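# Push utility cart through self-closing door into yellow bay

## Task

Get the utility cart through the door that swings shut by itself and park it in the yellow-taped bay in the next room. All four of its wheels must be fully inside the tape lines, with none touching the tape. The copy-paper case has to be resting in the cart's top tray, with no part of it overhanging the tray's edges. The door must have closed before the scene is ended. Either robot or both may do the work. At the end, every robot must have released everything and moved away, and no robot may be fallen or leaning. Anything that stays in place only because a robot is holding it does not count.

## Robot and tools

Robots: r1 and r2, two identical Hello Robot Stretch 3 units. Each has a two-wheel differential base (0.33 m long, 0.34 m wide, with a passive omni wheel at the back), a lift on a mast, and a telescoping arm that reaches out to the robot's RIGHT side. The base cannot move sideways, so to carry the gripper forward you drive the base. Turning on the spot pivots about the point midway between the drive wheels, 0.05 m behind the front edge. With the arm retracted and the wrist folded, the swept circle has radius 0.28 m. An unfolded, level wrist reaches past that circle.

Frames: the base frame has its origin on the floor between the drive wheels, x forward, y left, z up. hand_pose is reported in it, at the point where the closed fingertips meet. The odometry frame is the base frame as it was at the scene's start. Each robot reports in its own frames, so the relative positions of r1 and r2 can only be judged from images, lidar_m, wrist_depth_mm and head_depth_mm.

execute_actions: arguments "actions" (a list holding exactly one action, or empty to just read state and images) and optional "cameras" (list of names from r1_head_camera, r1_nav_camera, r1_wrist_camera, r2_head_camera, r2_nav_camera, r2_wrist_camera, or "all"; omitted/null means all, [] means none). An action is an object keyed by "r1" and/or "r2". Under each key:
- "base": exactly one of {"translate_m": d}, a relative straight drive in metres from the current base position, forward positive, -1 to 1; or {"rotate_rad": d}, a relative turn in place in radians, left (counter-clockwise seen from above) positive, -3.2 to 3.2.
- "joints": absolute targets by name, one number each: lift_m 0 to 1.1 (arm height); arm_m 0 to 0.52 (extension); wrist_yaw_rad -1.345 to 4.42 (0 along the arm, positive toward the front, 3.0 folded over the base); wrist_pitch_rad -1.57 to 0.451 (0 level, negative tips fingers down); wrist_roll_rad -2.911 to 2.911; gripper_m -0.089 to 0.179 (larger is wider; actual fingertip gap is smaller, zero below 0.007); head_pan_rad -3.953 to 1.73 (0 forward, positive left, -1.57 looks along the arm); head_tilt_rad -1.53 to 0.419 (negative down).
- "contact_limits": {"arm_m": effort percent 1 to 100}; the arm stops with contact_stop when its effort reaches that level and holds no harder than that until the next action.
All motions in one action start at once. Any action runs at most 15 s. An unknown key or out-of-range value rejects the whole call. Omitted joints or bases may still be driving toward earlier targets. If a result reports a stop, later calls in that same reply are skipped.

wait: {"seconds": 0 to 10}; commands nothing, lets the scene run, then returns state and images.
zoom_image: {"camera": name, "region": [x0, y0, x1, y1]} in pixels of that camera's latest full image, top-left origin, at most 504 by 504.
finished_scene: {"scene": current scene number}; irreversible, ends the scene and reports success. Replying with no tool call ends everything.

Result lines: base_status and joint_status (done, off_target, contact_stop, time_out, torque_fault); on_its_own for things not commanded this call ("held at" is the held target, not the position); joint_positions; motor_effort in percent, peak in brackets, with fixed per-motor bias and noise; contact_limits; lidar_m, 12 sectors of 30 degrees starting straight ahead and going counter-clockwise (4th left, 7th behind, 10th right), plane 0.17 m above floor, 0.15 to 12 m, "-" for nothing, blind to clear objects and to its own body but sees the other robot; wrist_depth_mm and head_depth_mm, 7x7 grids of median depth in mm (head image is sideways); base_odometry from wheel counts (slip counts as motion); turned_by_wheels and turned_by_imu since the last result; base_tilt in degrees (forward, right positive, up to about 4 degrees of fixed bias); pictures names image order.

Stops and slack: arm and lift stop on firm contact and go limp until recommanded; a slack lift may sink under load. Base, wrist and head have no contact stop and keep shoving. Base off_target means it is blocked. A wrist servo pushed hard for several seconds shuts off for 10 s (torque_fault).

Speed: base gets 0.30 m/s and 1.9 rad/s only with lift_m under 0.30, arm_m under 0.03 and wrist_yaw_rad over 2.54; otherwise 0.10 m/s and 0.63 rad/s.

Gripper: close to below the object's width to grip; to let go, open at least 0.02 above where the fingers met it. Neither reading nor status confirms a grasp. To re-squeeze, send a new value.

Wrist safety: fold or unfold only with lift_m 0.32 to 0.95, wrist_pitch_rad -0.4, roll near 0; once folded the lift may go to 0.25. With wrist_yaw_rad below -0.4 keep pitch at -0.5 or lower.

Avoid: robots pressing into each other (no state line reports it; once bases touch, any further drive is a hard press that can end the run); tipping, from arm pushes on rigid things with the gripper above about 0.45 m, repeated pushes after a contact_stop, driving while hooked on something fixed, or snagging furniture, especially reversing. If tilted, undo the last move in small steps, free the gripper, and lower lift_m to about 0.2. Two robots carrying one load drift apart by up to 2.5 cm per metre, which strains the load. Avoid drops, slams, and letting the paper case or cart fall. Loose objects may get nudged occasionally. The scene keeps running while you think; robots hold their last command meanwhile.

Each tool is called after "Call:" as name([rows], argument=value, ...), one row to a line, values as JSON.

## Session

Call:
execute_actions(actions=[], cameras=["r1_nav_camera","r2_nav_camera"])

Scene clock: 0.00 s.
r1.base_odometry: x=+0.000 y=+0.000 heading=+0.000 (m, m, rad; r1's odometry frame)
r1.turned_by_wheels: +0.000 (rad since the last result)
r1.turned_by_imu: +0.000 (rad since the last result)
r1.base_tilt: forward=+0.9 right=-0.4 (deg)
r1.lidar_m: 0.99 0.77 0.76 0.81 0.65 0.64 0.68 0.99 2.06 2.19 3.20 2.31
r1.head_depth_mm: 1857 2266 2278 2281 2291 2298 2265 / 1731 1906 1984 1986 1991 1986 1980 / 1490 1627 1630 1638 1637 1641 1642 / 1272 1273 1276 1270 1275 1279 1280 / 1112 1110 1109 1109 1115 1113 1114 / 985 987 986 986 984 989 990 / 883 885 885 888 888 887 889
r1.base_status: not commanded
r1.joint_positions: lift_m=+0.515 arm_m=+0.001 wrist_yaw_rad=+3.104 wrist_pitch_rad=-0.522 wrist_roll_rad=-0.002 gripper_m=+0.037 head_pan_rad=+0.000 head_tilt_rad=-0.010
r1.joint_status: not commanded
r1.motor_effort: left_wheel=+0 right_wheel=+0 lift_m=+28 arm_m=-1 wrist_yaw_rad=+0 wrist_pitch_rad=+5 wrist_roll_rad=+1 gripper_m=-1 head_pan_rad=-1 head_tilt_rad=+3 (%)
r1.hand_pose: x=-0.0133 y=+0.0642 z=+0.5046 quat_wxyz=(+0.195, +0.685, +0.170, +0.681) (m; r1's base frame)
r1.wrist_depth_mm: 508 601 - 904 780 677 597 / 537 650 - 980 850 730 643 / 561 690 - - 921 784 675 / 585 728 878 - 959 833 729 / 615 754 844 886 894 849 769 / 644 725 759 737 737 739 745 / 623 644 640 664 637 648 650
r2.base_odometry: x=+0.000 y=+0.000 heading=+0.000 (m, m, rad; r2's odometry frame)
r2.turned_by_wheels: +0.000 (rad since the last result)
r2.turned_by_imu: +0.000 (rad since the last result)
r2.base_tilt: forward=+0.3 right=-0.4 (deg)
r2.lidar_m: 1.63 2.17 2.46 2.52 3.36 1.26 1.31 2.41 2.29 2.34 1.66 1.58
r2.head_depth_mm: 1507 1511 1503 1499 1501 1499 1501 / 1574 1569 1568 1570 1560 1552 1569 / 1651 1644 1641 1648 1635 1643 1633 / 1741 1729 1730 1712 1718 1723 1717 / 1793 1824 1803 1806 1832 1801 1800 / 1880 1907 1918 1899 1903 1905 1931 / 1923 2031 2033 2029 2025 2007 2020
r2.base_status: not commanded
r2.joint_positions: lift_m=+0.429 arm_m=+0.001 wrist_yaw_rad=+2.827 wrist_pitch_rad=-0.402 wrist_roll_rad=-0.006 gripper_m=+0.037 head_pan_rad=-0.003 head_tilt_rad=-0.010
r2.joint_status: not commanded
r2.motor_effort: left_wheel=-1 right_wheel=+0 lift_m=+36 arm_m=+1 wrist_yaw_rad=+1 wrist_pitch_rad=+8 wrist_roll_rad=+0 gripper_m=+0 head_pan_rad=-1 head_tilt_rad=+1 (%)
r2.hand_pose: x=+0.0489 y=+0.0690 z=+0.4453 quat_wxyz=(+0.248, +0.704, +0.032, +0.664) (m; r2's base frame)
r2.wrist_depth_mm: - - - - - - - / - - - - - - - / - - - - - - - / - - - - - - - / - 883 931 856 877 858 872 / 704 733 - 711 752 726 726 / 620 - 616 621 619 611 616
pictures: r1_nav_camera (sideways: a quarter turn counterclockwise sets it upright), r2_nav_camera (sideways: a quarter turn counterclockwise sets it upright)
Images, in order (width x height): r1_nav_camera 672x504, r2_nav_camera 672x504.

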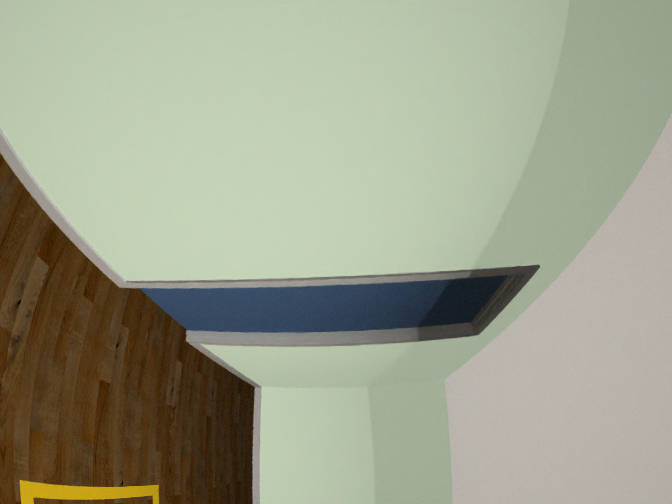

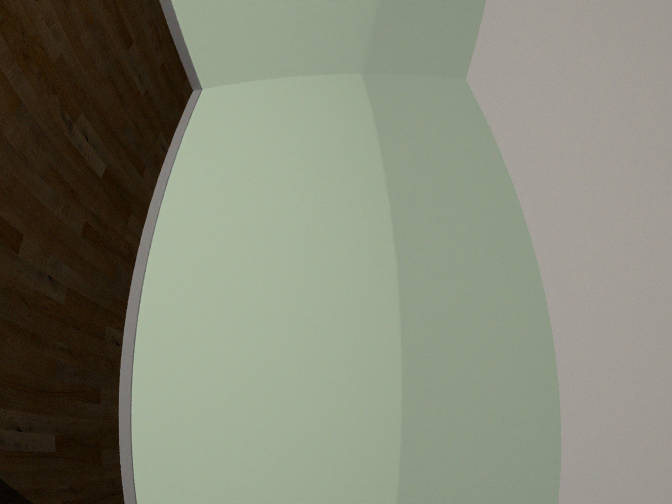

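Call:
execute_actions([
  {"r1":{"joints":{"head_pan_rad":-0.8,"lift_m":0.27}},"r2":{"joints":{"head_pan_rad":-3.0,"head_tilt_rad":-0.3,"lift_m":0.27}}},
], cameras=["r1_nav_camera","r2_nav_camera"])

Scene clock: 3.83 s.
r1.base_odometry: x=+0.000 y=+0.000 heading=+0.000 (m, m, rad; r1's odometry frame)
r1.turned_by_wheels: +0.000 (rad since the last result)
r1.turned_by_imu: +0.000 (rad since the last result)
r1.base_tilt: forward=+0.9 right=-0.4 (deg)
r1.lidar_m: 0.99 0.77 0.76 0.81 0.65 0.63 0.68 0.99 2.06 2.20 3.19 2.32
r1.head_depth_mm: 1396 2675 - - - 3686 2576 / 1868 2714 - - - - 2563 / 1880 2693 - - - - 2541 / 1887 2745 - - - - 2530 / 1901 2780 - - - 3892 2523 / 1910 2796 - - 3880 3824 2507 / 1930 2810 3810 3763 3789 3721 2521
r1.base_status: not commanded
r1.joint_positions: lift_m=+0.271 arm_m=+0.001 wrist_yaw_rad=+3.104 wrist_pitch_rad=-0.522 wrist_roll_rad=-0.002 gripper_m=+0.037 head_pan_rad=-0.793 head_tilt_rad=-0.010
r1.joint_status: all done
r1.motor_effort: left_wheel=+0(0) right_wheel=+0(0) lift_m=+15(22) arm_m=-1(1) wrist_yaw_rad=-1(1) wrist_pitch_rad=+5(5) wrist_roll_rad=+0(0) gripper_m=+0(0) head_pan_rad=-5(57) head_tilt_rad=+3(3) (%)
r1.hand_pose: x=-0.0133 y=+0.0641 z=+0.2606 quat_wxyz=(+0.196, +0.685, +0.170, +0.681) (m; r1's base frame)
r1.wrist_depth_mm: 513 601 - 926 787 669 597 / 533 643 - 960 848 720 648 / 558 665 - 787 790 756 675 / 570 622 619 627 635 629 634 / 513 542 537 541 547 527 535 / 459 - - - - 451 458 / - - - - 388 396 400
r2.base_odometry: x=+0.000 y=+0.000 heading=+0.000 (m, m, rad; r2's odometry frame)
r2.turned_by_wheels: +0.000 (rad since the last result)
r2.turned_by_imu: +0.001 (rad since the last result)
r2.base_tilt: forward=+0.4 right=-0.5 (deg)
r2.lidar_m: 1.62 2.16 2.46 2.53 3.35 1.27 1.32 2.41 2.30 2.35 1.66 1.58
r2.head_depth_mm: 3851 - - - 1611 1543 1533 / - - - - 3019 2134 1606 / - - - - 3014 2106 1643 / 3775 3959 - - 3040 2132 1640 / 3330 3507 3615 3770 3040 2145 1660 / 2954 3072 3179 3329 2978 2149 1651 / 2679 2741 2836 2970 2895 2168 1648
r2.base_status: not commanded
r2.joint_positions: lift_m=+0.270 arm_m=+0.001 wrist_yaw_rad=+2.827 wrist_pitch_rad=-0.402 wrist_roll_rad=-0.006 gripper_m=+0.037 head_pan_rad=-2.993 head_tilt_rad=-0.296
r2.joint_status: all done
r2.motor_effort: left_wheel=+0(0) right_wheel=+0(0) lift_m=+24(28) arm_m=+1(1) wrist_yaw_rad=+1(0) wrist_pitch_rad=+8(7) wrist_roll_rad=+0(0) gripper_m=+0(0) head_pan_rad=-3(44) head_tilt_rad=-2(20) (%)
r2.hand_pose: x=+0.0489 y=+0.0689 z=+0.2865 quat_wxyz=(+0.249, +0.704, +0.032, +0.664) (m; r2's base frame)
r2.wrist_depth_mm: - - - - - - - / - - - - - - - / - - - - - - - / - 802 805 792 780 761 779 / - 620 655 619 625 627 621 / 509 523 - 525 531 517 504 / 449 - - 450 440 441 441
pictures: r1_nav_camera (sideways: a quarter turn counterclockwise sets it upright), r2_nav_camera (sideways: a quarter turn counterclockwise sets it upright)
Images, in order (width x height): r1_nav_camera 672x504, r2_nav_camera 672x504.

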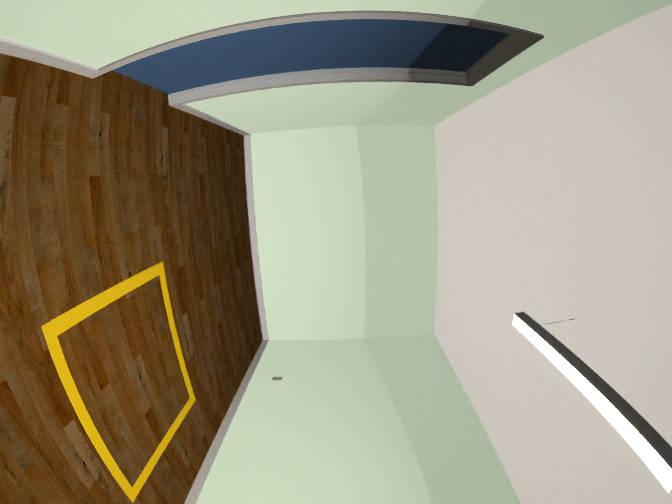

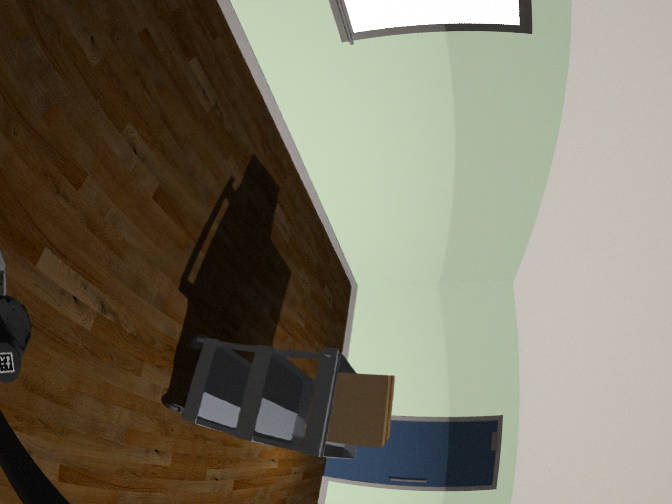

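Call:
execute_actions([
  {"r1":{"base":{"rotate_rad":-0.785}},"r2":{"base":{"rotate_rad":3.1},"joints":{"head_pan_rad":0}}},
], cameras=[])

Call:
execute_actions([
  {"r1":{"base":{"translate_m":1.0},"joints":{"head_pan_rad":1.57}}},
], cameras=["r1_nav_camera","r2_nav_camera"])

Scene clock: 7.93 s.
r1.base_odometry: x=+0.000 y=+0.000 heading=-0.785 (m, m, rad; r1's odometry frame)
r1.turned_by_wheels: -0.785 (rad since the last result)
r1.turned_by_imu: -0.784 (rad since the last result)
r1.base_tilt: forward=+0.9 right=-0.4 (deg)
r1.lidar_m: 4.09 1.32 0.83 0.76 0.76 0.70 0.64 0.64 0.78 1.52 2.07 2.53
r1.head_depth_mm: 1864 2022 2016 1997 1991 1975 1948 / 1870 2149 2142 2135 2112 2096 2071 / 1879 2294 2290 2262 2235 2226 2203 / 1896 2442 2439 2405 2375 2377 2308 / 1904 2604 2628 2599 2570 2525 2461 / 1912 2765 2822 2792 2772 2740 2505 / 1912 2776 3077 3052 2999 2990 2484
r1.base_status: done
r1.joint_positions: lift_m=+0.271 arm_m=+0.001 wrist_yaw_rad=+3.104 wrist_pitch_rad=-0.522 wrist_roll_rad=-0.002 gripper_m=+0.037 head_pan_rad=-0.793 head_tilt_rad=-0.010
r1.joint_status: not commanded
r1.motor_effort: left_wheel=+3(12) right_wheel=-2(9) lift_m=+16(15) arm_m=-1(1) wrist_yaw_rad=+1(0) wrist_pitch_rad=+5(5) wrist_roll_rad=+0(0) gripper_m=+0(1) head_pan_rad=-5(5) head_tilt_rad=+3(3) (%)
r1.hand_pose: x=-0.0133 y=+0.0641 z=+0.2606 quat_wxyz=(+0.196, +0.685, +0.170, +0.681) (m; r1's base frame)
r1.wrist_depth_mm: 676 689 - 760 801 850 889 / 731 757 - 832 880 920 959 / 754 765 - 778 790 781 802 / 619 613 621 628 630 637 643 / 518 530 534 543 538 528 536 / 459 - - - - 452 459 / - - - - 386 400 398
r2.base_odometry: x=+0.000 y=+0.000 heading=+3.100 (m, m, rad; r2's odometry frame)
r2.turned_by_wheels: +3.100 (rad since the last result)
r2.turned_by_imu: +3.100 (rad since the last result)
r2.base_tilt: forward=+0.3 right=-0.5 (deg)
r2.lidar_m: 1.30 2.44 2.29 2.34 1.69 1.58 1.61 2.09 2.46 2.51 3.27 1.27
r2.head_depth_mm: 3740 3939 - 1296 1616 1529 1494 / 3865 - - 1322 1701 1669 1542 / 3972 - - - 1658 1727 1577 / - - - - 3038 2141 1646 / - - - - 3007 2135 1651 / 3709 3918 - - 3037 2172 1638 / 3289 3394 3415 3587 3063 2143 1658
r2.base_status: done
r2.joint_positions: lift_m=+0.270 arm_m=+0.001 wrist_yaw_rad=+2.827 wrist_pitch_rad=-0.402 wrist_roll_rad=-0.006 gripper_m=+0.037 head_pan_rad=-0.007 head_tilt_rad=-0.297
r2.joint_status: all done
r2.motor_effort: left_wheel=-2(9) right_wheel=+2(9) lift_m=+25(25) arm_m=+0(0) wrist_yaw_rad=+1(1) wrist_pitch_rad=+8(8) wrist_roll_rad=+0(1) gripper_m=+0(0) head_pan_rad=+2(42) head_tilt_rad=-2(2) (%)
r2.hand_pose: x=+0.0489 y=+0.0688 z=+0.2865 quat_wxyz=(+0.249, +0.704, +0.032, +0.664) (m; r2's base frame)
r2.wrist_depth_mm: - - - - - - - / - - - - - - - / - - - - - - - / - 802 803 802 789 782 771 / - 629 654 634 634 623 623 / 513 534 - 525 531 519 511 / 441 - - 442 446 441 440
pictures: none
No camera images: the call's "cameras" was empty. Leave "cameras" out to get every camera's image.

Scene clock: 12.87 s.
r1.base_odometry: x=+0.708 y=-0.707 heading=-0.785 (m, m, rad; r1's odometry frame)
r1.turned_by_wheels: +0.000 (rad since the last result)
r1.turned_by_imu: -0.001 (rad since the last result)
r1.base_tilt: forward=+0.9 right=-0.4 (deg)
r1.lidar_m: 3.13 1.62 1.10 0.93 0.93 1.14 1.61 1.62 1.98 1.89 1.90 2.32
r1.head_depth_mm: 1054 1042 1033 1029 1025 1022 1012 / - 1023 1017 1010 1002 997 992 / - - 916 905 904 898 894 / - - 904 901 896 890 884 / - - 890 881 878 872 869 / - - 868 866 864 860 853 / - - 853 850 848 842 839
r1.base_status: done
r1.joint_positions: lift_m=+0.271 arm_m=+0.001 wrist_yaw_rad=+3.104 wrist_pitch_rad=-0.522 wrist_roll_rad=-0.002 gripper_m=+0.037 head_pan_rad=+1.563 head_tilt_rad=-0.010
r1.joint_status: all done
r1.motor_effort: left_wheel=+3(13) right_wheel=-3(7) lift_m=+16(16) arm_m=-1(1) wrist_yaw_rad=+0(0) wrist_pitch_rad=+5(5) wrist_roll_rad=+0(1) gripper_m=+0(1) head_pan_rad=+4(60) head_tilt_rad=+3(3) (%)
r1.hand_pose: x=-0.0133 y=+0.0641 z=+0.2606 quat_wxyz=(+0.196, +0.685, +0.170, +0.681) (m; r1's base frame)
r1.wrist_depth_mm: 821 849 - 937 - - - / 874 902 - 964 - - - / 760 758 - 784 782 791 797 / 620 624 618 627 617 627 632 / 515 529 536 540 542 532 533 / 456 - - - - 455 457 / - - - - 386 400 400
r2.base_odometry: x=+0.000 y=+0.000 heading=+3.100 (m, m, rad; r2's odometry frame)
r2.turned_by_wheels: +0.000 (rad since the last result)
r2.turned_by_imu: +0.001 (rad since the last result)
r2.base_tilt: forward=+0.3 right=-0.4 (deg)
r2.lidar_m: 1.30 2.44 2.29 2.34 1.68 1.58 1.62 2.08 2.46 2.50 3.24 1.26
r2.head_depth_mm: 3774 3995 - 1297 1619 1546 1481 / 3839 - - 1322 1711 1674 1528 / - - - - 1648 1746 1565 / - - - - 3072 2153 1664 / - - - - 3032 2137 1659 / 3777 - - - 3019 2145 1644 / 3310 3400 3503 3572 3040 2155 1661
r2.base_status: not commanded
r2.joint_positions: lift_m=+0.270 arm_m=+0.001 wrist_yaw_rad=+2.827 wrist_pitch_rad=-0.402 wrist_roll_rad=-0.006 gripper_m=+0.037 head_pan_rad=-0.007 head_tilt_rad=-0.297
r2.joint_status: not commanded
r2.motor_effort: left_wheel=-3(2) right_wheel=+2(1) lift_m=+24(24) arm_m=+0(0) wrist_yaw_rad=+1(1) wrist_pitch_rad=+8(8) wrist_roll_rad=+0(0) gripper_m=+0(1) head_pan_rad=+4(4) head_tilt_rad=-2(2) (%)
r2.hand_pose: x=+0.0489 y=+0.0688 z=+0.2865 quat_wxyz=(+0.249, +0.704, +0.032, +0.664) (m; r2's base frame)
r2.wrist_depth_mm: - - - - - - - / - - - - - - - / - - - - - - - / - 814 813 776 785 771 769 / - 640 648 620 610 625 610 / 506 527 - 530 530 515 515 / 451 - - 446 436 443 434
pictures: r1_nav_camera (sideways: a quarter turn counterclockwise sets it upright), r2_nav_camera (sideways: a quarter turn counterclockwise sets it upright)
Images, in order (width x height): r1_nav_camera 672x504, r2_nav_camera 672x504.

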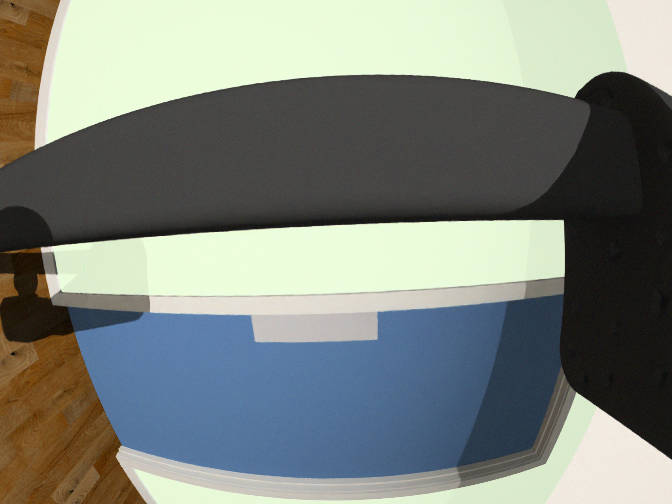

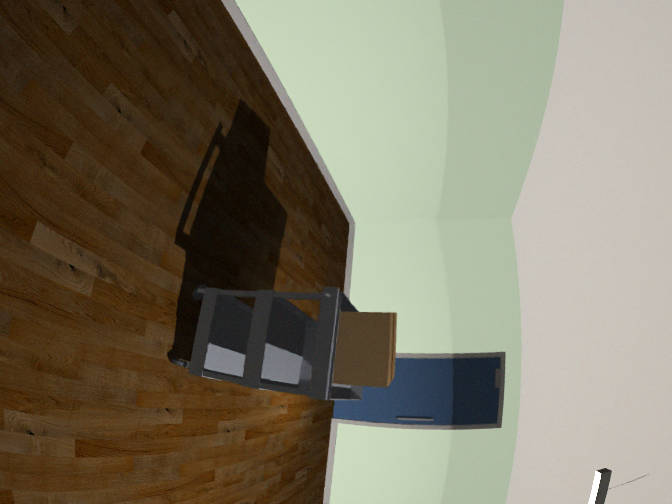

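Call:
execute_actions([
  {"r1":{"base":{"translate_m":0.4},"joints":{"head_pan_rad":0,"wrist_yaw_rad":3.6}}},
], cameras=[])

Call:
execute_actions([
  {"r1":{"base":{"rotate_rad":1.74}}},
], cameras=["r1_nav_camera"])

Scene clock: 17.03 s.
r1.base_odometry: x=+0.991 y=-0.989 heading=-0.785 (m, m, rad; r1's odometry frame)
r1.turned_by_wheels: +0.000 (rad since the last result)
r1.turned_by_imu: +0.000 (rad since the last result)
r1.base_tilt: forward=+0.9 right=-0.4 (deg)
r1.lidar_m: 2.75 1.73 1.18 0.98 0.99 1.22 2.01 2.01 2.02 1.82 1.84 2.23
r1.head_depth_mm: 1861 2689 2842 2860 2826 2794 2557 / 1867 2698 2794 2783 2778 2752 2586 / 1885 2723 2754 2734 2706 2714 2531 / 1891 2681 2712 2656 2696 2671 2523 / 1901 2656 2626 2647 2630 2611 2497 / 1916 2594 2615 2602 2584 2575 2500 / 1918 2547 2557 2557 2538 2532 2492
r1.base_status: done
r1.joint_positions: lift_m=+0.271 arm_m=+0.001 wrist_yaw_rad=+3.599 wrist_pitch_rad=-0.522 wrist_roll_rad=-0.002 gripper_m=+0.037 head_pan_rad=+0.007 head_tilt_rad=-0.010
r1.joint_status: all done
r1.motor_effort: left_wheel=+3(14) right_wheel=-3(7) lift_m=+16(16) arm_m=-1(1) wrist_yaw_rad=+2(1) wrist_pitch_rad=+6(5) wrist_roll_rad=+1(0) gripper_m=-1(0) head_pan_rad=-5(59) head_tilt_rad=+3(3) (%)
r1.hand_pose: x=-0.1140 y=+0.0428 z=+0.2606 quat_wxyz=(+0.023, +0.623, +0.333, +0.708) (m; r1's base frame)
r1.wrist_depth_mm: - - - - 970 - 883 / 999 990 - - - - 924 / 763 770 783 779 790 760 790 / 608 618 621 626 630 634 628 / 517 514 539 - - 529 529 / 447 447 - - - 475 456 / 390 402 - - - - 399
r2.base_odometry: x=+0.000 y=+0.000 heading=+3.100 (m, m, rad; r2's odometry frame)
r2.turned_by_wheels: +0.000 (rad since the last result)
r2.turned_by_imu: +0.001 (rad since the last result)
r2.base_tilt: forward=+0.4 right=-0.5 (deg)
r2.lidar_m: 1.30 2.44 2.29 2.34 1.68 1.58 1.61 2.09 2.46 2.51 3.23 1.26
r2.head_depth_mm: 3720 3897 - 1302 1625 1539 1496 / 3876 - - 1326 1708 1678 1544 / - - - - 1658 1741 1569 / - - - - 3004 2139 1645 / - - - - 3057 2138 1649 / 3768 - - - 3063 2168 1653 / 3276 3408 3422 3561 3023 2169 1673
r2.base_status: not commanded
r2.joint_positions: lift_m=+0.270 arm_m=+0.001 wrist_yaw_rad=+2.827 wrist_pitch_rad=-0.402 wrist_roll_rad=-0.006 gripper_m=+0.037 head_pan_rad=-0.007 head_tilt_rad=-0.297
r2.joint_status: not commanded
r2.motor_effort: left_wheel=-2(2) right_wheel=+2(2) lift_m=+24(25) arm_m=+0(0) wrist_yaw_rad=+1(1) wrist_pitch_rad=+8(8) wrist_roll_rad=+0(0) gripper_m=+0(0) head_pan_rad=+3(4) head_tilt_rad=-2(1) (%)
r2.hand_pose: x=+0.0489 y=+0.0688 z=+0.2865 quat_wxyz=(+0.249, +0.704, +0.032, +0.664) (m; r2's base frame)
r2.wrist_depth_mm: - - - - - - - / - - - - - - - / - - - - - - - / - 788 784 798 795 792 761 / - 640 657 634 636 621 608 / 515 525 - 526 532 526 512 / 451 - - 441 443 437 435
pictures: none
No camera images: the call's "cameras" was empty. Leave "cameras" out to get every camera's image.

Scene clock: 19.43 s.
r1.base_odometry: x=+0.991 y=-0.989 heading=+0.955 (m, m, rad; r1's odometry frame)
r1.turned_by_wheels: +1.740 (rad since the last result)
r1.turned_by_imu: +1.734 (rad since the last result)
r1.base_tilt: forward=+0.9 right=-0.4 (deg)
r1.lidar_m: 0.98 1.03 1.39 2.01 2.07 1.90 1.83 1.89 2.55 2.75 1.44 1.11
r1.head_depth_mm: 1038 1033 1024 1018 1010 1008 1004 / 1036 1033 1023 1017 1008 1002 997 / 1034 1029 1021 1014 1012 1005 998 / 1039 1023 1026 1014 1003 998 999 / 948 944 939 931 922 920 926 / 960 950 946 941 937 923 921 / 957 951 943 940 937 930 918
r1.base_status: done
r1.joint_positions: lift_m=+0.271 arm_m=+0.001 wrist_yaw_rad=+3.599 wrist_pitch_rad=-0.522 wrist_roll_rad=-0.002 gripper_m=+0.037 head_pan_rad=+0.007 head_tilt_rad=-0.010
r1.joint_status: not commanded
r1.motor_effort: left_wheel=-2(11) right_wheel=+2(11) lift_m=+16(16) arm_m=-1(1) wrist_yaw_rad=+2(1) wrist_pitch_rad=+5(5) wrist_roll_rad=+0(0) gripper_m=+0(1) head_pan_rad=-5(5) head_tilt_rad=+3(3) (%)
r1.hand_pose: x=-0.1140 y=+0.0427 z=+0.2606 quat_wxyz=(+0.023, +0.623, +0.333, +0.708) (m; r1's base frame)
r1.wrist_depth_mm: - - - - - - - / - - - - - - - / 760 758 766 778 786 761 800 / 613 625 621 625 628 635 639 / 515 520 535 - - 526 529 / 450 451 - - - 475 456 / 392 401 - - - - 402
r2.base_odometry: x=+0.000 y=+0.000 heading=+3.100 (m, m, rad; r2's odometry frame)
r2.turned_by_wheels: +0.000 (rad since the last result)
r2.turned_by_imu: +0.001 (rad since the last result)
r2.base_tilt: forward=+0.3 right=-0.4 (deg)
r2.lidar_m: 1.30 2.45 2.29 2.34 1.68 1.58 1.61 2.09 2.46 2.51 3.25 1.27
r2.head_depth_mm: 3686 3908 - 1300 1629 1533 1493 / 3876 - - 1312 1713 1662 1536 / 3979 - - - 1650 1731 1572 / - - - - 3054 2127 1636 / - - - - 3020 2131 1663 / 3772 3946 - - 3052 2136 1660 / 3298 3391 3473 3597 3055 2153 1653
r2.base_status: not commanded
r2.joint_positions: lift_m=+0.270 arm_m=+0.001 wrist_yaw_rad=+2.827 wrist_pitch_rad=-0.402 wrist_roll_rad=-0.006 gripper_m=+0.037 head_pan_rad=-0.007 head_tilt_rad=-0.297
r2.joint_status: not commanded
r2.motor_effort: left_wheel=-2(2) right_wheel=+2(2) lift_m=+24(25) arm_m=+1(0) wrist_yaw_rad=+0(1) wrist_pitch_rad=+8(8) wrist_roll_rad=-1(0) gripper_m=+0(0) head_pan_rad=+4(3) head_tilt_rad=-1(2) (%)
r2.hand_pose: x=+0.0489 y=+0.0688 z=+0.2865 quat_wxyz=(+0.249, +0.704, +0.032, +0.664) (m; r2's base frame)
r2.wrist_depth_mm: - - - - - - - / - - - - - - - / - - - - - - - / - 796 798 786 786 781 772 / - 633 663 631 630 604 612 / 514 525 - 519 537 519 501 / 452 - - 448 448 443 441
pictures: r1_nav_camera (sideways: a quarter turn counterclockwise sets it upright)
Images, in order (width x height): r1_nav_camera 672x504.

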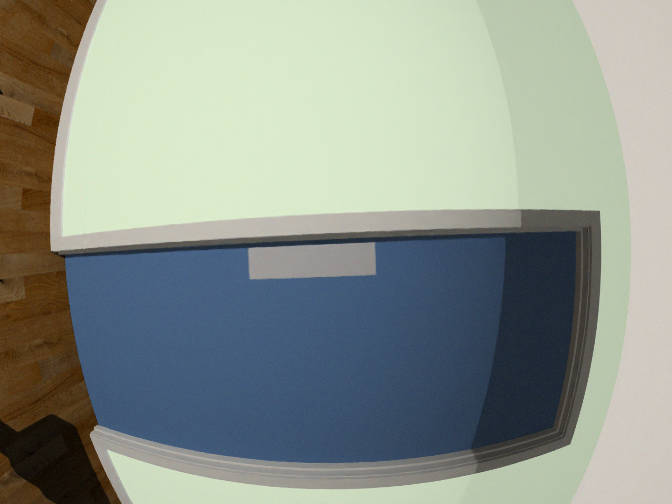

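Call:
execute_actions([
  {"r1":{"base":{"rotate_rad":-0.4}}},
], cameras=[])

Call:
execute_actions([
  {"r1":{"base":{"translate_m":0.55}}},
], cameras=[])

Call:
execute_actions([
  {"r1":{"base":{"rotate_rad":0.4},"joints":{"lift_m":0.35}}},
], cameras=["r1_nav_camera"])

Scene clock: 21.90 s.
r1.base_odometry: x=+0.991 y=-0.989 heading=+0.555 (m, m, rad; r1's odometry frame)
r1.turned_by_wheels: -0.400 (rad since the last result)
r1.turned_by_imu: -0.400 (rad since the last result)
r1.base_tilt: forward=+0.9 right=-0.4 (deg)
r1.lidar_m: 1.08 0.98 1.07 1.59 2.02 2.16 1.85 1.83 1.96 2.79 2.75 1.28
r1.head_depth_mm: 1215 1201 1195 1190 1182 1176 1175 / 1233 1228 1223 1212 1213 1200 1190 / 1179 1176 1166 1162 1157 1152 1147 / 1122 1120 1115 1114 1100 1104 1094 / 1077 1072 1064 1066 1062 1056 1053 / 1032 1027 1023 1019 1016 1008 1010 / 987 984 982 980 980 969 970
r1.base_status: done
r1.joint_positions: lift_m=+0.271 arm_m=+0.001 wrist_yaw_rad=+3.599 wrist_pitch_rad=-0.522 wrist_roll_rad=-0.002 gripper_m=+0.037 head_pan_rad=+0.007 head_tilt_rad=-0.010
r1.joint_status: not commanded
r1.motor_effort: left_wheel=+3(12) right_wheel=-3(9) lift_m=+15(16) arm_m=-1(1) wrist_yaw_rad=+2(2) wrist_pitch_rad=+5(5) wrist_roll_rad=+0(1) gripper_m=+0(0) head_pan_rad=-5(5) head_tilt_rad=+3(3) (%)
r1.hand_pose: x=-0.1140 y=+0.0427 z=+0.2606 quat_wxyz=(+0.023, +0.623, +0.333, +0.708) (m; r1's base frame)
r1.wrist_depth_mm: - - - - - - - / 990 - - - - - - / 768 765 783 785 786 758 795 / 616 611 624 625 627 636 637 / 519 516 538 - - 528 531 / 446 448 - - - 475 457 / 393 399 - - - - 399
r2.base_odometry: x=+0.000 y=+0.000 heading=+3.100 (m, m, rad; r2's odometry frame)
r2.turned_by_wheels: +0.000 (rad since the last result)
r2.turned_by_imu: +0.001 (rad since the last result)
r2.base_tilt: forward=+0.3 right=-0.4 (deg)
r2.lidar_m: 1.30 2.44 2.30 2.35 1.68 1.58 1.61 2.08 2.46 2.50 3.23 1.26
r2.head_depth_mm: 3708 3941 - 1297 1617 1541 1507 / 3802 - - 1322 1704 1658 1538 / 3957 - - - 1669 1736 1580 / - - - - 3025 2139 1644 / - - - - 3082 2135 1648 / 3768 3971 - - 3036 2142 1654 / 3328 3381 3464 3569 3075 2142 1653
r2.base_status: not commanded
r2.joint_positions: lift_m=+0.270 arm_m=+0.001 wrist_yaw_rad=+2.827 wrist_pitch_rad=-0.402 wrist_roll_rad=-0.006 gripper_m=+0.037 head_pan_rad=-0.007 head_tilt_rad=-0.297
r2.joint_status: not commanded
r2.motor_effort: left_wheel=-2(2) right_wheel=+2(2) lift_m=+25(24) arm_m=+0(0) wrist_yaw_rad=+1(1) wrist_pitch_rad=+8(8) wrist_roll_rad=+0(0) gripper_m=+0(0) head_pan_rad=+4(3) head_tilt_rad=-2(2) (%)
r2.hand_pose: x=+0.0489 y=+0.0688 z=+0.2865 quat_wxyz=(+0.249, +0.704, +0.032, +0.664) (m; r2's base frame)
r2.wrist_depth_mm: - - - - - - - / - - - - - - - / - - - - - - - / - 783 797 792 782 767 775 / - 624 667 640 629 621 615 / 509 526 - 521 531 516 508 / 447 - - 451 442 441 440
pictures: none
No camera images: the call's "cameras" was empty. Leave "cameras" out to get every camera's image.

Scene clock: 25.30 s.
r1.base_odometry: x=+1.458 y=-0.699 heading=+0.555 (m, m, rad; r1's odometry frame)
r1.turned_by_wheels: +0.000 (rad since the last result)
r1.turned_by_imu: -0.001 (rad since the last result)
r1.base_tilt: forward=+0.9 right=-0.4 (deg)
r1.lidar_m: 0.57 0.56 0.56 0.79 2.23 2.39 2.36 2.33 2.49 2.56 1.37 0.73
r1.head_depth_mm: 667 666 661 659 655 652 648 / 634 631 629 625 624 620 617 / 604 602 599 596 594 591 589 / 577 575 572 570 566 564 562 / 552 550 547 545 543 541 538 / 528 526 524 523 520 519 516 / 507 505 504 502 501 498 497
r1.base_status: done
r1.joint_positions: lift_m=+0.271 arm_m=+0.001 wrist_yaw_rad=+3.599 wrist_pitch_rad=-0.522 wrist_roll_rad=-0.002 gripper_m=+0.037 head_pan_rad=+0.007 head_tilt_rad=-0.010
r1.joint_status: not commanded
r1.motor_effort: left_wheel=+3(14) right_wheel=-3(7) lift_m=+16(16) arm_m=-1(1) wrist_yaw_rad=+1(2) wrist_pitch_rad=+5(6) wrist_roll_rad=+0(1) gripper_m=+0(0) head_pan_rad=-5(5) head_tilt_rad=+3(3) (%)
r1.hand_pose: x=-0.1141 y=+0.0427 z=+0.2606 quat_wxyz=(+0.023, +0.623, +0.333, +0.708) (m; r1's base frame)
r1.wrist_depth_mm: - - - - - - 748 / - - - - - - 763 / 752 766 775 788 779 - 714 / 616 629 622 621 627 635 634 / 519 518 540 - - 526 533 / 448 450 - - - 475 459 / 392 403 - - - - 401
r2.base_odometry: x=+0.000 y=+0.000 heading=+3.100 (m, m, rad; r2's odometry frame)
r2.turned_by_wheels: +0.000 (rad since the last result)
r2.turned_by_imu: +0.001 (rad since the last result)
r2.base_tilt: forward=+0.3 right=-0.5 (deg)
r2.lidar_m: 1.30 2.45 2.30 2.34 1.68 1.58 1.61 2.08 2.46 2.51 3.25 1.26
r2.head_depth_mm: 3705 3838 - 1295 1607 1528 1495 / 3848 - - 1325 1707 1674 1553 / - - - - 1659 1731 1569 / - - - - 3007 2173 1659 / - - - - 3027 2146 1655 / 3700 3952 - - 3048 2139 1659 / 3262 3351 3491 3574 3057 2163 1672
r2.base_status: not commanded
r2.joint_positions: lift_m=+0.270 arm_m=+0.001 wrist_yaw_rad=+2.827 wrist_pitch_rad=-0.402 wrist_roll_rad=-0.006 gripper_m=+0.037 head_pan_rad=-0.007 head_tilt_rad=-0.297
r2.joint_status: not commanded
r2.motor_effort: left_wheel=-2(3) right_wheel=+1(2) lift_m=+25(24) arm_m=+0(0) wrist_yaw_rad=+1(1) wrist_pitch_rad=+8(8) wrist_roll_rad=+0(0) gripper_m=+0(0) head_pan_rad=+3(4) head_tilt_rad=-1(2) (%)
r2.hand_pose: x=+0.0489 y=+0.0688 z=+0.2865 quat_wxyz=(+0.249, +0.704, +0.032, +0.664) (m; r2's base frame)
r2.wrist_depth_mm: - - - - - - - / - - - - - - - / - - - - - - - / - 802 813 783 803 778 766 / - 629 659 632 620 623 612 / 516 527 - 517 529 507 501 / 450 - - 442 438 440 434
pictures: none
No camera images: the call's "cameras" was empty. Leave "cameras" out to get every camera's image.

Scene clock: 26.87 s.
r1.base_odometry: x=+1.458 y=-0.699 heading=+0.955 (m, m, rad; r1's odometry frame)
r1.turned_by_wheels: +0.400 (rad since the last result)
r1.turned_by_imu: +0.399 (rad since the last result)
r1.base_tilt: forward=+0.9 right=-0.4 (deg)
r1.lidar_m: 0.56 0.56 0.69 1.80 2.31 2.43 2.32 2.40 2.64 2.07 0.76 0.59
r1.head_depth_mm: 531 526 524 521 516 515 510 / 530 527 523 519 516 513 510 / 529 524 522 519 515 512 509 / 528 525 522 517 515 512 508 / 527 523 521 517 514 510 507 / 525 522 520 516 513 509 506 / 525 522 519 515 512 509 505
r1.base_status: done
r1.joint_positions: lift_m=+0.349 arm_m=+0.001 wrist_yaw_rad=+3.599 wrist_pitch_rad=-0.522 wrist_roll_rad=-0.002 gripper_m=+0.037 head_pan_rad=+0.007 head_tilt_rad=-0.010
r1.joint_status: all done
r1.motor_effort: left_wheel=-2(10) right_wheel=+2(9) lift_m=+38(39) arm_m=-1(1) wrist_yaw_rad=+1(0) wrist_pitch_rad=+6(5) wrist_roll_rad=+0(0) gripper_m=+0(1) head_pan_rad=-4(5) head_tilt_rad=+3(3) (%)
r1.hand_pose: x=-0.1141 y=+0.0427 z=+0.3394 quat_wxyz=(+0.023, +0.623, +0.333, +0.708) (m; r1's base frame)
r1.wrist_depth_mm: - - - - - - - / - - - - - - - / 931 916 921 941 933 - 952 / 751 747 750 757 757 768 766 / 620 625 647 642 - 633 643 / 537 537 557 - - 545 556 / 474 476 - - - 491 482
r2.base_odometry: x=+0.000 y=+0.000 heading=+3.100 (m, m, rad; r2's odometry frame)
r2.turned_by_wheels: +0.000 (rad since the last result)
r2.turned_by_imu: +0.000 (rad since the last result)
r2.base_tilt: forward=+0.4 right=-0.5 (deg)
r2.lidar_m: 1.30 2.44 2.30 2.34 1.69 1.58 1.61 2.08 2.46 2.51 3.23 1.26
r2.head_depth_mm: 3669 3952 - 1296 1624 1551 1495 / 3844 - - 1311 1700 1652 1540 / 3990 - - - 1657 1736 1570 / - - - - 3055 2134 1650 / - - - - 3022 2156 1661 / 3786 3915 - - 3046 2146 1663 / 3263 3416 3452 3562 3040 2159 1659
r2.base_status: not commanded
r2.joint_positions: lift_m=+0.270 arm_m=+0.001 wrist_yaw_rad=+2.827 wrist_pitch_rad=-0.402 wrist_roll_rad=-0.006 gripper_m=+0.037 head_pan_rad=-0.007 head_tilt_rad=-0.297
r2.joint_status: not commanded
r2.motor_effort: left_wheel=-2(2) right_wheel=+2(2) lift_m=+25(24) arm_m=+1(0) wrist_yaw_rad=+1(0) wrist_pitch_rad=+8(8) wrist_roll_rad=+0(0) gripper_m=+0(0) head_pan_rad=+4(3) head_tilt_rad=-1(1) (%)
r2.hand_pose: x=+0.0489 y=+0.0688 z=+0.2865 quat_wxyz=(+0.249, +0.704, +0.032, +0.664) (m; r2's base frame)
r2.wrist_depth_mm: - - - - - - - / - - - - - - - / - - - - - - - / - 795 798 776 790 781 790 / - 625 658 630 623 619 626 / 511 521 - 518 534 515 518 / 448 - - 446 435 450 437
pictures: r1_nav_camera (sideways: a quarter turn counterclockwise sets it upright)
Images, in order (width x height): r1_nav_camera 672x504.

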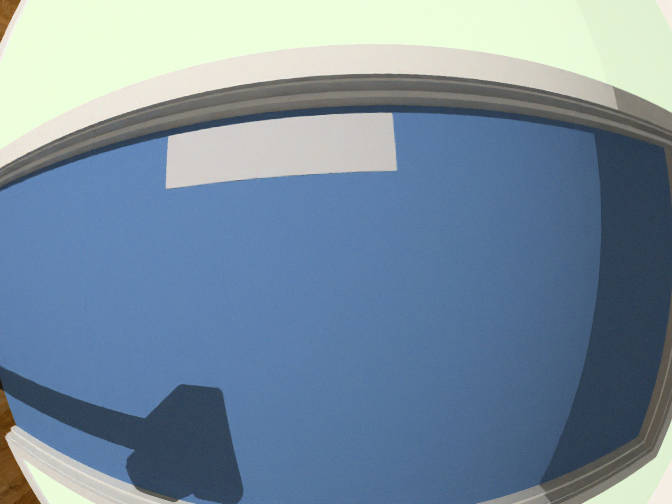

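Call:
execute_actions([
  {"r1":{"base":{"translate_m":1.0}}},
], cameras=[])

Call:
execute_actions([
  {"r1":{"base":{"translate_m":0.8}}},
], cameras=["r2_nav_camera"])

Scene clock: 39.30 s.
r1.base_odometry: x=+2.035 y=+0.117 heading=+0.955 (m, m, rad; r1's odometry frame)
r1.turned_by_wheels: +0.000 (rad since the last result)
r1.turned_by_imu: -0.722 (rad since the last result)
r1.base_tilt: forward=+0.9 right=-0.5 (deg)
r1.lidar_m: - - 0.15 0.19 2.37 0.48 0.49 3.15 3.15 0.29 0.15 -
r1.head_depth_mm: - - - - - - - / - - - - - - - / - - - - - - - / - - - - - - - / - - - - - - - / - - - - - - - / - - - - - - -
r1.base_status: translate_m off_target (by the wheels' count: +0.9998 of +1.0000)
r1.joint_positions: lift_m=+0.350 arm_m=+0.001 wrist_yaw_rad=+3.603 wrist_pitch_rad=-0.525 wrist_roll_rad=-0.002 gripper_m=+0.037 head_pan_rad=+0.004 head_tilt_rad=-0.011
r1.joint_status: not commanded
r1.on_its_own: left_wheel is at rest, and its effort (+22) is outside its rest range (-18 to +18); right_wheel is at rest, and its effort (+27) is outside its rest range (-18 to +18)
r1.motor_effort: left_wheel=+22(83) right_wheel=+27(50) lift_m=+31(38) arm_m=-1(2) wrist_yaw_rad=-4(6) wrist_pitch_rad=+6(6) wrist_roll_rad=+1(1) gripper_m=+0(0) head_pan_rad=-3(5) head_tilt_rad=+4(4) (%)
r1.hand_pose: x=-0.1146 y=+0.0420 z=+0.3393 quat_wxyz=(+0.022, +0.622, +0.335, +0.708) (m; r1's base frame)
r1.wrist_depth_mm: 334 499 - - - - - / 360 415 - - - - - / 399 436 936 948 946 - 352 / 687 471 752 756 763 765 317 / 613 529 627 640 652 592 287 / 536 538 553 - - 501 261 / 470 472 - - - 385 243
r2.base_odometry: x=+0.000 y=+0.000 heading=+3.100 (m, m, rad; r2's odometry frame)
r2.turned_by_wheels: +0.000 (rad since the last result)
r2.turned_by_imu: +0.004 (rad since the last result)
r2.base_tilt: forward=+0.4 right=-0.4 (deg)
r2.lidar_m: 1.30 2.44 2.29 2.34 1.69 1.58 1.61 2.09 2.46 2.50 3.25 1.26
r2.head_depth_mm: 3678 3964 - 1292 1625 1541 1496 / 3818 - - 1310 1692 1677 1532 / 3944 - - - 1661 1731 1568 / - - - - 3073 2126 1660 / - - - - 3072 2147 1662 / 3746 3966 - - 3090 2139 1650 / 3286 3388 3467 3631 3036 2144 1665
r2.base_status: not commanded
r2.joint_positions: lift_m=+0.270 arm_m=+0.001 wrist_yaw_rad=+2.827 wrist_pitch_rad=-0.402 wrist_roll_rad=-0.006 gripper_m=+0.037 head_pan_rad=-0.007 head_tilt_rad=-0.297
r2.joint_status: not commanded
r2.motor_effort: left_wheel=-2(2) right_wheel=+2(2) lift_m=+24(25) arm_m=+0(0) wrist_yaw_rad=+1(0) wrist_pitch_rad=+8(8) wrist_roll_rad=+0(0) gripper_m=+0(0) head_pan_rad=+4(4) head_tilt_rad=-2(2) (%)
r2.hand_pose: x=+0.0489 y=+0.0688 z=+0.2865 quat_wxyz=(+0.249, +0.704, +0.032, +0.664) (m; r2's base frame)
r2.wrist_depth_mm: - - - - - - - / - - - - - - - / - - - - - - - / - 804 796 796 803 778 777 / - 625 674 631 623 636 607 / 510 525 - 516 543 520 511 / 456 - - 445 440 444 431
pictures: none
No camera images: the call's "cameras" was empty. Leave "cameras" out to get every camera's image.

Scene clock: 48.67 s.
r1.base_odometry: x=+2.497 y=+0.770 heading=+0.955 (m, m, rad; r1's odometry frame)
r1.turned_by_wheels: +0.000 (rad since the last result)
r1.turned_by_imu: -0.967 (rad since the last result)
r1.base_tilt: forward=+0.9 right=-0.4 (deg)
r1.lidar_m: - - 0.15 0.19 2.03 2.97 2.71 0.86 3.48 0.29 0.15 -
r1.head_depth_mm: - - - - - - - / - - - - - - - / - - - - - - - / - - - - - - - / - - - - - - - / - - - - - - - / - - - - - - -
r1.base_status: translate_m off_target (by the wheels' count: +0.7998 of +0.8000)
r1.joint_positions: lift_m=+0.350 arm_m=+0.001 wrist_yaw_rad=+3.595 wrist_pitch_rad=-0.525 wrist_roll_rad=-0.002 gripper_m=+0.037 head_pan_rad=-0.003 head_tilt_rad=-0.012
r1.joint_status: not commanded
r1.on_its_own: left_wheel is at rest, and its effort (+39) is outside its rest range (-18 to +18); right_wheel is at rest, and its effort (+27) is outside its rest range (-18 to +18)
r1.motor_effort: left_wheel=+39(100) right_wheel=+27(80) lift_m=+29(30) arm_m=-2(2) wrist_yaw_rad=+6(25) wrist_pitch_rad=+6(8) wrist_roll_rad=+0(1) gripper_m=+0(1) head_pan_rad=+1(3) head_tilt_rad=+4(6) (%)
r1.hand_pose: x=-0.1132 y=+0.0427 z=+0.3394 quat_wxyz=(+0.025, +0.623, +0.332, +0.708) (m; r1's base frame)
r1.wrist_depth_mm: - - - - - - 398 / - - - - - - 378 / 907 946 939 947 950 925 342 / 738 750 742 754 761 551 308 / 620 626 644 639 - 536 279 / 537 539 559 - - 491 257 / 475 474 - - - 372 238
r2.base_odometry: x=+0.000 y=+0.000 heading=+3.100 (m, m, rad; r2's odometry frame)
r2.turned_by_wheels: +0.000 (rad since the last result)
r2.turned_by_imu: +0.003 (rad since the last result)
r2.base_tilt: forward=+0.4 right=-0.5 (deg)
r2.lidar_m: 1.30 2.44 2.29 2.34 1.69 1.58 1.61 2.09 2.46 2.51 3.24 1.26
r2.head_depth_mm: 3616 3631 3484 1292 1619 1546 1494 / 3916 3978 - 1314 1708 1667 1538 / 3987 - - - 1672 1743 1572 / - - - - 3103 2155 1666 / - - - - 3047 2147 1659 / 3725 3976 - - 3074 2148 1662 / 3305 3451 3448 3572 3059 2170 1667
r2.base_status: not commanded
r2.joint_positions: lift_m=+0.270 arm_m=+0.001 wrist_yaw_rad=+2.827 wrist_pitch_rad=-0.402 wrist_roll_rad=-0.006 gripper_m=+0.037 head_pan_rad=-0.007 head_tilt_rad=-0.297
r2.joint_status: not commanded
r2.motor_effort: left_wheel=-2(2) right_wheel=+2(2) lift_m=+24(24) arm_m=+0(0) wrist_yaw_rad=+0(1) wrist_pitch_rad=+8(8) wrist_roll_rad=+0(0) gripper_m=+0(0) head_pan_rad=+3(4) head_tilt_rad=-2(2) (%)
r2.hand_pose: x=+0.0489 y=+0.0688 z=+0.2865 quat_wxyz=(+0.249, +0.704, +0.032, +0.664) (m; r2's base frame)
r2.wrist_depth_mm: - - - - - - - / - - - - - - - / - - - - - - - / - 795 793 798 799 791 757 / - 636 669 623 621 613 621 / 515 513 - 530 536 518 504 / 450 - - 447 440 437 437
pictures: r2_nav_camera (sideways: a quarter turn counterclockwise sets it upright)
Images, in order (width x height): r2_nav_camera 672x504.

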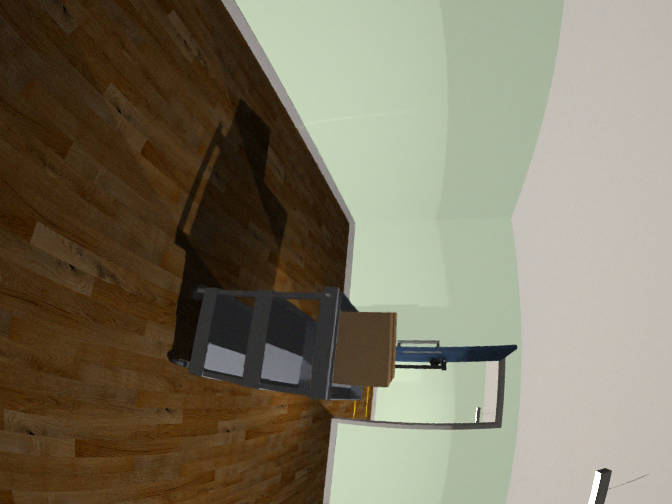

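Call:
execute_actions([
  {"r1":{"base":{"translate_m":-0.02}},"r2":{"base":{"rotate_rad":1.27}}},
], cameras=[])

Call:
execute_actions([
  {"r2":{"base":{"translate_m":0.62}}},
], cameras=[])

Call:
execute_actions([
  {"r2":{"base":{"rotate_rad":-1.57}}},
], cameras=["r2_nav_camera"])

Scene clock: 52.00 s.
r1.base_odometry: x=+2.485 y=+0.754 heading=+0.955 (m, m, rad; r1's odometry frame)
r1.turned_by_wheels: +0.000 (rad since the last result)
r1.turned_by_imu: +0.000 (rad since the last result)
r1.base_tilt: forward=+0.9 right=-0.4 (deg)
r1.lidar_m: - - 0.15 0.19 2.02 2.92 2.71 0.84 3.42 3.27 0.15 -
r1.head_depth_mm: - - - - - - - / - - - - - - - / - - - - - - - / - - - - - - - / - - - - - - - / - - - - - - - / - - - - - - -
r1.base_status: done
r1.joint_positions: lift_m=+0.350 arm_m=+0.001 wrist_yaw_rad=+3.599 wrist_pitch_rad=-0.525 wrist_roll_rad=-0.002 gripper_m=+0.037 head_pan_rad=-0.003 head_tilt_rad=-0.012
r1.joint_status: not commanded
r1.motor_effort: left_wheel=+13(31) right_wheel=+0(24) lift_m=+28(29) arm_m=-2(2) wrist_yaw_rad=+2(6) wrist_pitch_rad=+6(6) wrist_roll_rad=+0(0) gripper_m=+0(0) head_pan_rad=+1(1) head_tilt_rad=+4(4) (%)
r1.hand_pose: x=-0.1138 y=+0.0424 z=+0.3394 quat_wxyz=(+0.024, +0.622, +0.333, +0.708) (m; r1's base frame)
r1.wrist_depth_mm: - - - - - - 369 / - - - - - - 358 / 917 912 928 935 943 528 329 / 743 750 744 752 759 507 300 / 627 627 654 641 - 500 275 / 538 536 551 - - 476 258 / 469 474 - - - 370 241
r2.base_odometry: x=+0.000 y=+0.000 heading=-1.913 (m, m, rad; r2's odometry frame)
r2.turned_by_wheels: +1.270 (rad since the last result)
r2.turned_by_imu: +1.270 (rad since the last result)
r2.base_tilt: forward=+0.4 right=-0.5 (deg)
r2.lidar_m: 2.30 1.98 1.60 1.58 1.73 2.48 2.46 2.68 4.12 1.26 2.88 2.32
r2.head_depth_mm: 2009 2099 2208 2325 2428 2140 1632 / 2034 2111 2227 2344 2483 2124 1641 / 2046 2118 2274 2372 2518 2132 1635 / 2075 2180 2277 2390 2514 2144 1658 / 2088 2187 2312 2420 2545 2160 1669 / 2112 2207 2283 2424 2577 2154 1642 / 2122 2222 2321 2455 2594 2130 1661
r2.base_status: done
r2.joint_positions: lift_m=+0.270 arm_m=+0.001 wrist_yaw_rad=+2.827 wrist_pitch_rad=-0.402 wrist_roll_rad=-0.006 gripper_m=+0.037 head_pan_rad=-0.007 head_tilt_rad=-0.297
r2.joint_status: not commanded
r2.motor_effort: left_wheel=-2(10) right_wheel=+1(8) lift_m=+25(24) arm_m=+0(0) wrist_yaw_rad=+0(0) wrist_pitch_rad=+8(8) wrist_roll_rad=+0(0) gripper_m=+0(0) head_pan_rad=+4(4) head_tilt_rad=-2(2) (%)
r2.hand_pose: x=+0.0489 y=+0.0688 z=+0.2865 quat_wxyz=(+0.249, +0.704, +0.032, +0.664) (m; r2's base frame)
r2.wrist_depth_mm: - - - - - - - / - - - - - - - / - - - - - - - / - 810 813 790 795 784 772 / - 645 663 629 621 603 613 / 514 531 - 521 531 511 512 / 450 - - 442 443 440 437
pictures: none
No camera images: the call's "cameras" was empty. Leave "cameras" out to get every camera's image.

Scene clock: 55.70 s.
r1.base_odometry: x=+2.485 y=+0.754 heading=+0.955 (m, m, rad; r1's odometry frame)
r1.turned_by_wheels: +0.000 (rad since the last result)
r1.turned_by_imu: +0.000 (rad since the last result)
r1.base_tilt: forward=+0.9 right=-0.4 (deg)
r1.lidar_m: - - 0.15 0.19 2.03 2.93 2.71 0.84 3.43 3.28 0.15 -
r1.head_depth_mm: - - - - - - - / - - - - - - - / - - - - - - - / - - - - - - - / - - - - - - - / - - - - - - - / - - - - - - -
r1.base_status: not commanded
r1.joint_positions: lift_m=+0.350 arm_m=+0.001 wrist_yaw_rad=+3.599 wrist_pitch_rad=-0.525 wrist_roll_rad=-0.002 gripper_m=+0.037 head_pan_rad=-0.003 head_tilt_rad=-0.012
r1.joint_status: not commanded
r1.motor_effort: left_wheel=+13(13) right_wheel=+0(0) lift_m=+29(28) arm_m=-2(2) wrist_yaw_rad=+1(1) wrist_pitch_rad=+6(6) wrist_roll_rad=+0(0) gripper_m=-1(0) head_pan_rad=+1(2) head_tilt_rad=+5(5) (%)
r1.hand_pose: x=-0.1138 y=+0.0424 z=+0.3394 quat_wxyz=(+0.024, +0.622, +0.333, +0.708) (m; r1's base frame)
r1.wrist_depth_mm: - - - - - - 366 / - - - - - - 357 / 927 916 927 925 948 534 327 / 747 743 755 750 746 506 301 / 621 622 650 633 - 501 277 / 532 537 546 - - 478 257 / 471 471 - - - 372 240
r2.base_odometry: x=-0.208 y=-0.584 heading=-1.913 (m, m, rad; r2's odometry frame)
r2.turned_by_wheels: +0.000 (rad since the last result)
r2.turned_by_imu: +0.002 (rad since the last result)
r2.base_tilt: forward=+0.3 right=-0.4 (deg)
r2.lidar_m: 1.68 1.83 1.51 1.49 1.63 2.51 3.07 3.34 1.39 3.99 2.11 1.70
r2.head_depth_mm: 1450 1523 1578 1652 1767 1861 1641 / 1455 1530 1587 1660 1771 1896 1640 / 1466 1541 1617 1682 1773 1893 1644 / 1494 1556 1644 1726 1819 1905 1650 / 1499 1569 1664 1725 1853 1916 1655 / 1518 1590 1660 1754 1865 1955 1646 / 1527 1600 1690 1771 1873 1961 1663
r2.base_status: done
r2.joint_positions: lift_m=+0.270 arm_m=+0.001 wrist_yaw_rad=+2.827 wrist_pitch_rad=-0.403 wrist_roll_rad=-0.006 gripper_m=+0.037 head_pan_rad=-0.007 head_tilt_rad=-0.297
r2.joint_status: not commanded
r2.motor_effort: left_wheel=-3(7) right_wheel=+2(8) lift_m=+25(25) arm_m=+0(0) wrist_yaw_rad=+0(1) wrist_pitch_rad=+8(8) wrist_roll_rad=+0(0) gripper_m=+0(0) head_pan_rad=+3(3) head_tilt_rad=-2(3) (%)
r2.hand_pose: x=+0.0489 y=+0.0688 z=+0.2865 quat_wxyz=(+0.249, +0.704, +0.032, +0.664) (m; r2's base frame)
r2.wrist_depth_mm: - - - - - - - / - - - - - - - / - - - - - - - / - 798 780 805 801 788 772 / - 635 654 635 627 622 610 / 513 526 - 521 529 520 512 / 449 - - 442 445 435 439
pictures: none
No camera images: the call's "cameras" was empty. Leave "cameras" out to get every camera's image.

Scene clock: 58.00 s.
r1.base_odometry: x=+2.485 y=+0.754 heading=+0.955 (m, m, rad; r1's odometry frame)
r1.turned_by_wheels: +0.000 (rad since the last result)
r1.turned_by_imu: +0.000 (rad since the last result)
r1.base_tilt: forward=+0.9 right=-0.4 (deg)
r1.lidar_m: - - 0.15 0.19 2.02 2.94 2.71 0.84 3.44 3.27 0.15 -
r1.head_depth_mm: - - - - - - - / - - - - - - - / - - - - - - - / - - - - - - - / - - - - - - - / - - - - - - - / - - - - - - -
r1.base_status: not commanded
r1.joint_positions: lift_m=+0.350 arm_m=+0.001 wrist_yaw_rad=+3.599 wrist_pitch_rad=-0.525 wrist_roll_rad=-0.002 gripper_m=+0.037 head_pan_rad=-0.003 head_tilt_rad=-0.012
r1.joint_status: not commanded
r1.motor_effort: left_wheel=+13(13) right_wheel=+0(0) lift_m=+28(28) arm_m=-2(2) wrist_yaw_rad=+2(2) wrist_pitch_rad=+6(6) wrist_roll_rad=+0(0) gripper_m=+0(0) head_pan_rad=+1(2) head_tilt_rad=+5(5) (%)
r1.hand_pose: x=-0.1138 y=+0.0424 z=+0.3394 quat_wxyz=(+0.024, +0.622, +0.333, +0.708) (m; r1's base frame)
r1.wrist_depth_mm: - - - - - - 367 / - - - - - - 361 / 919 930 933 949 946 533 330 / 742 737 736 745 754 512 302 / 618 620 647 636 - 502 276 / 537 535 552 - - 477 257 / 474 473 - - - 370 241
r2.base_odometry: x=-0.208 y=-0.584 heading=+2.800 (m, m, rad; r2's odometry frame)
r2.turned_by_wheels: -1.570 (rad since the last result)
r2.turned_by_imu: -1.568 (rad since the last result)
r2.base_tilt: forward=+0.3 right=-0.4 (deg)
r2.lidar_m: 4.10 2.10 1.69 1.68 1.83 1.51 1.49 1.63 2.51 3.06 3.37 1.39
r2.head_depth_mm: 3885 - - 1378 1791 1723 1553 / 3856 - - 3593 2064 1878 1633 / 3841 - - - 2998 2137 1646 / 3968 - - - 3062 2145 1645 / - - - - 3038 2138 1656 / - - - - 3035 2148 1646 / 3852 - - - 3070 2156 1661
r2.base_status: done
r2.joint_positions: lift_m=+0.270 arm_m=+0.001 wrist_yaw_rad=+2.827 wrist_pitch_rad=-0.403 wrist_roll_rad=-0.006 gripper_m=+0.037 head_pan_rad=-0.007 head_tilt_rad=-0.297
r2.joint_status: not commanded
r2.motor_effort: left_wheel=+2(12) right_wheel=-2(7) lift_m=+25(24) arm_m=+0(0) wrist_yaw_rad=+1(1) wrist_pitch_rad=+8(8) wrist_roll_rad=+0(0) gripper_m=+0(0) head_pan_rad=+4(3) head_tilt_rad=-1(1) (%)
r2.hand_pose: x=+0.0489 y=+0.0688 z=+0.2865 quat_wxyz=(+0.249, +0.704, +0.032, +0.664) (m; r2's base frame)
r2.wrist_depth_mm: - - - - - - - / - - - - - - - / - - - - - - - / - 805 787 782 776 777 752 / - 625 655 627 611 613 618 / 516 520 - 533 534 512 510 / 447 - - 441 441 439 435
pictures: r2_nav_camera (sideways: a quarter turn counterclockwise sets it upright)
Images, in order (width x height): r2_nav_camera 672x504.

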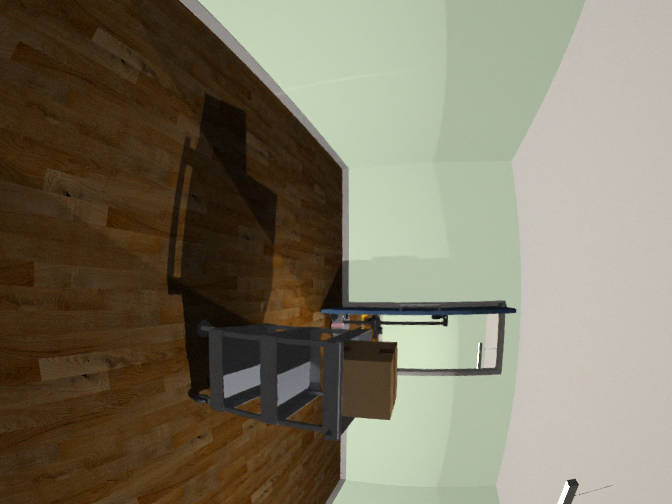

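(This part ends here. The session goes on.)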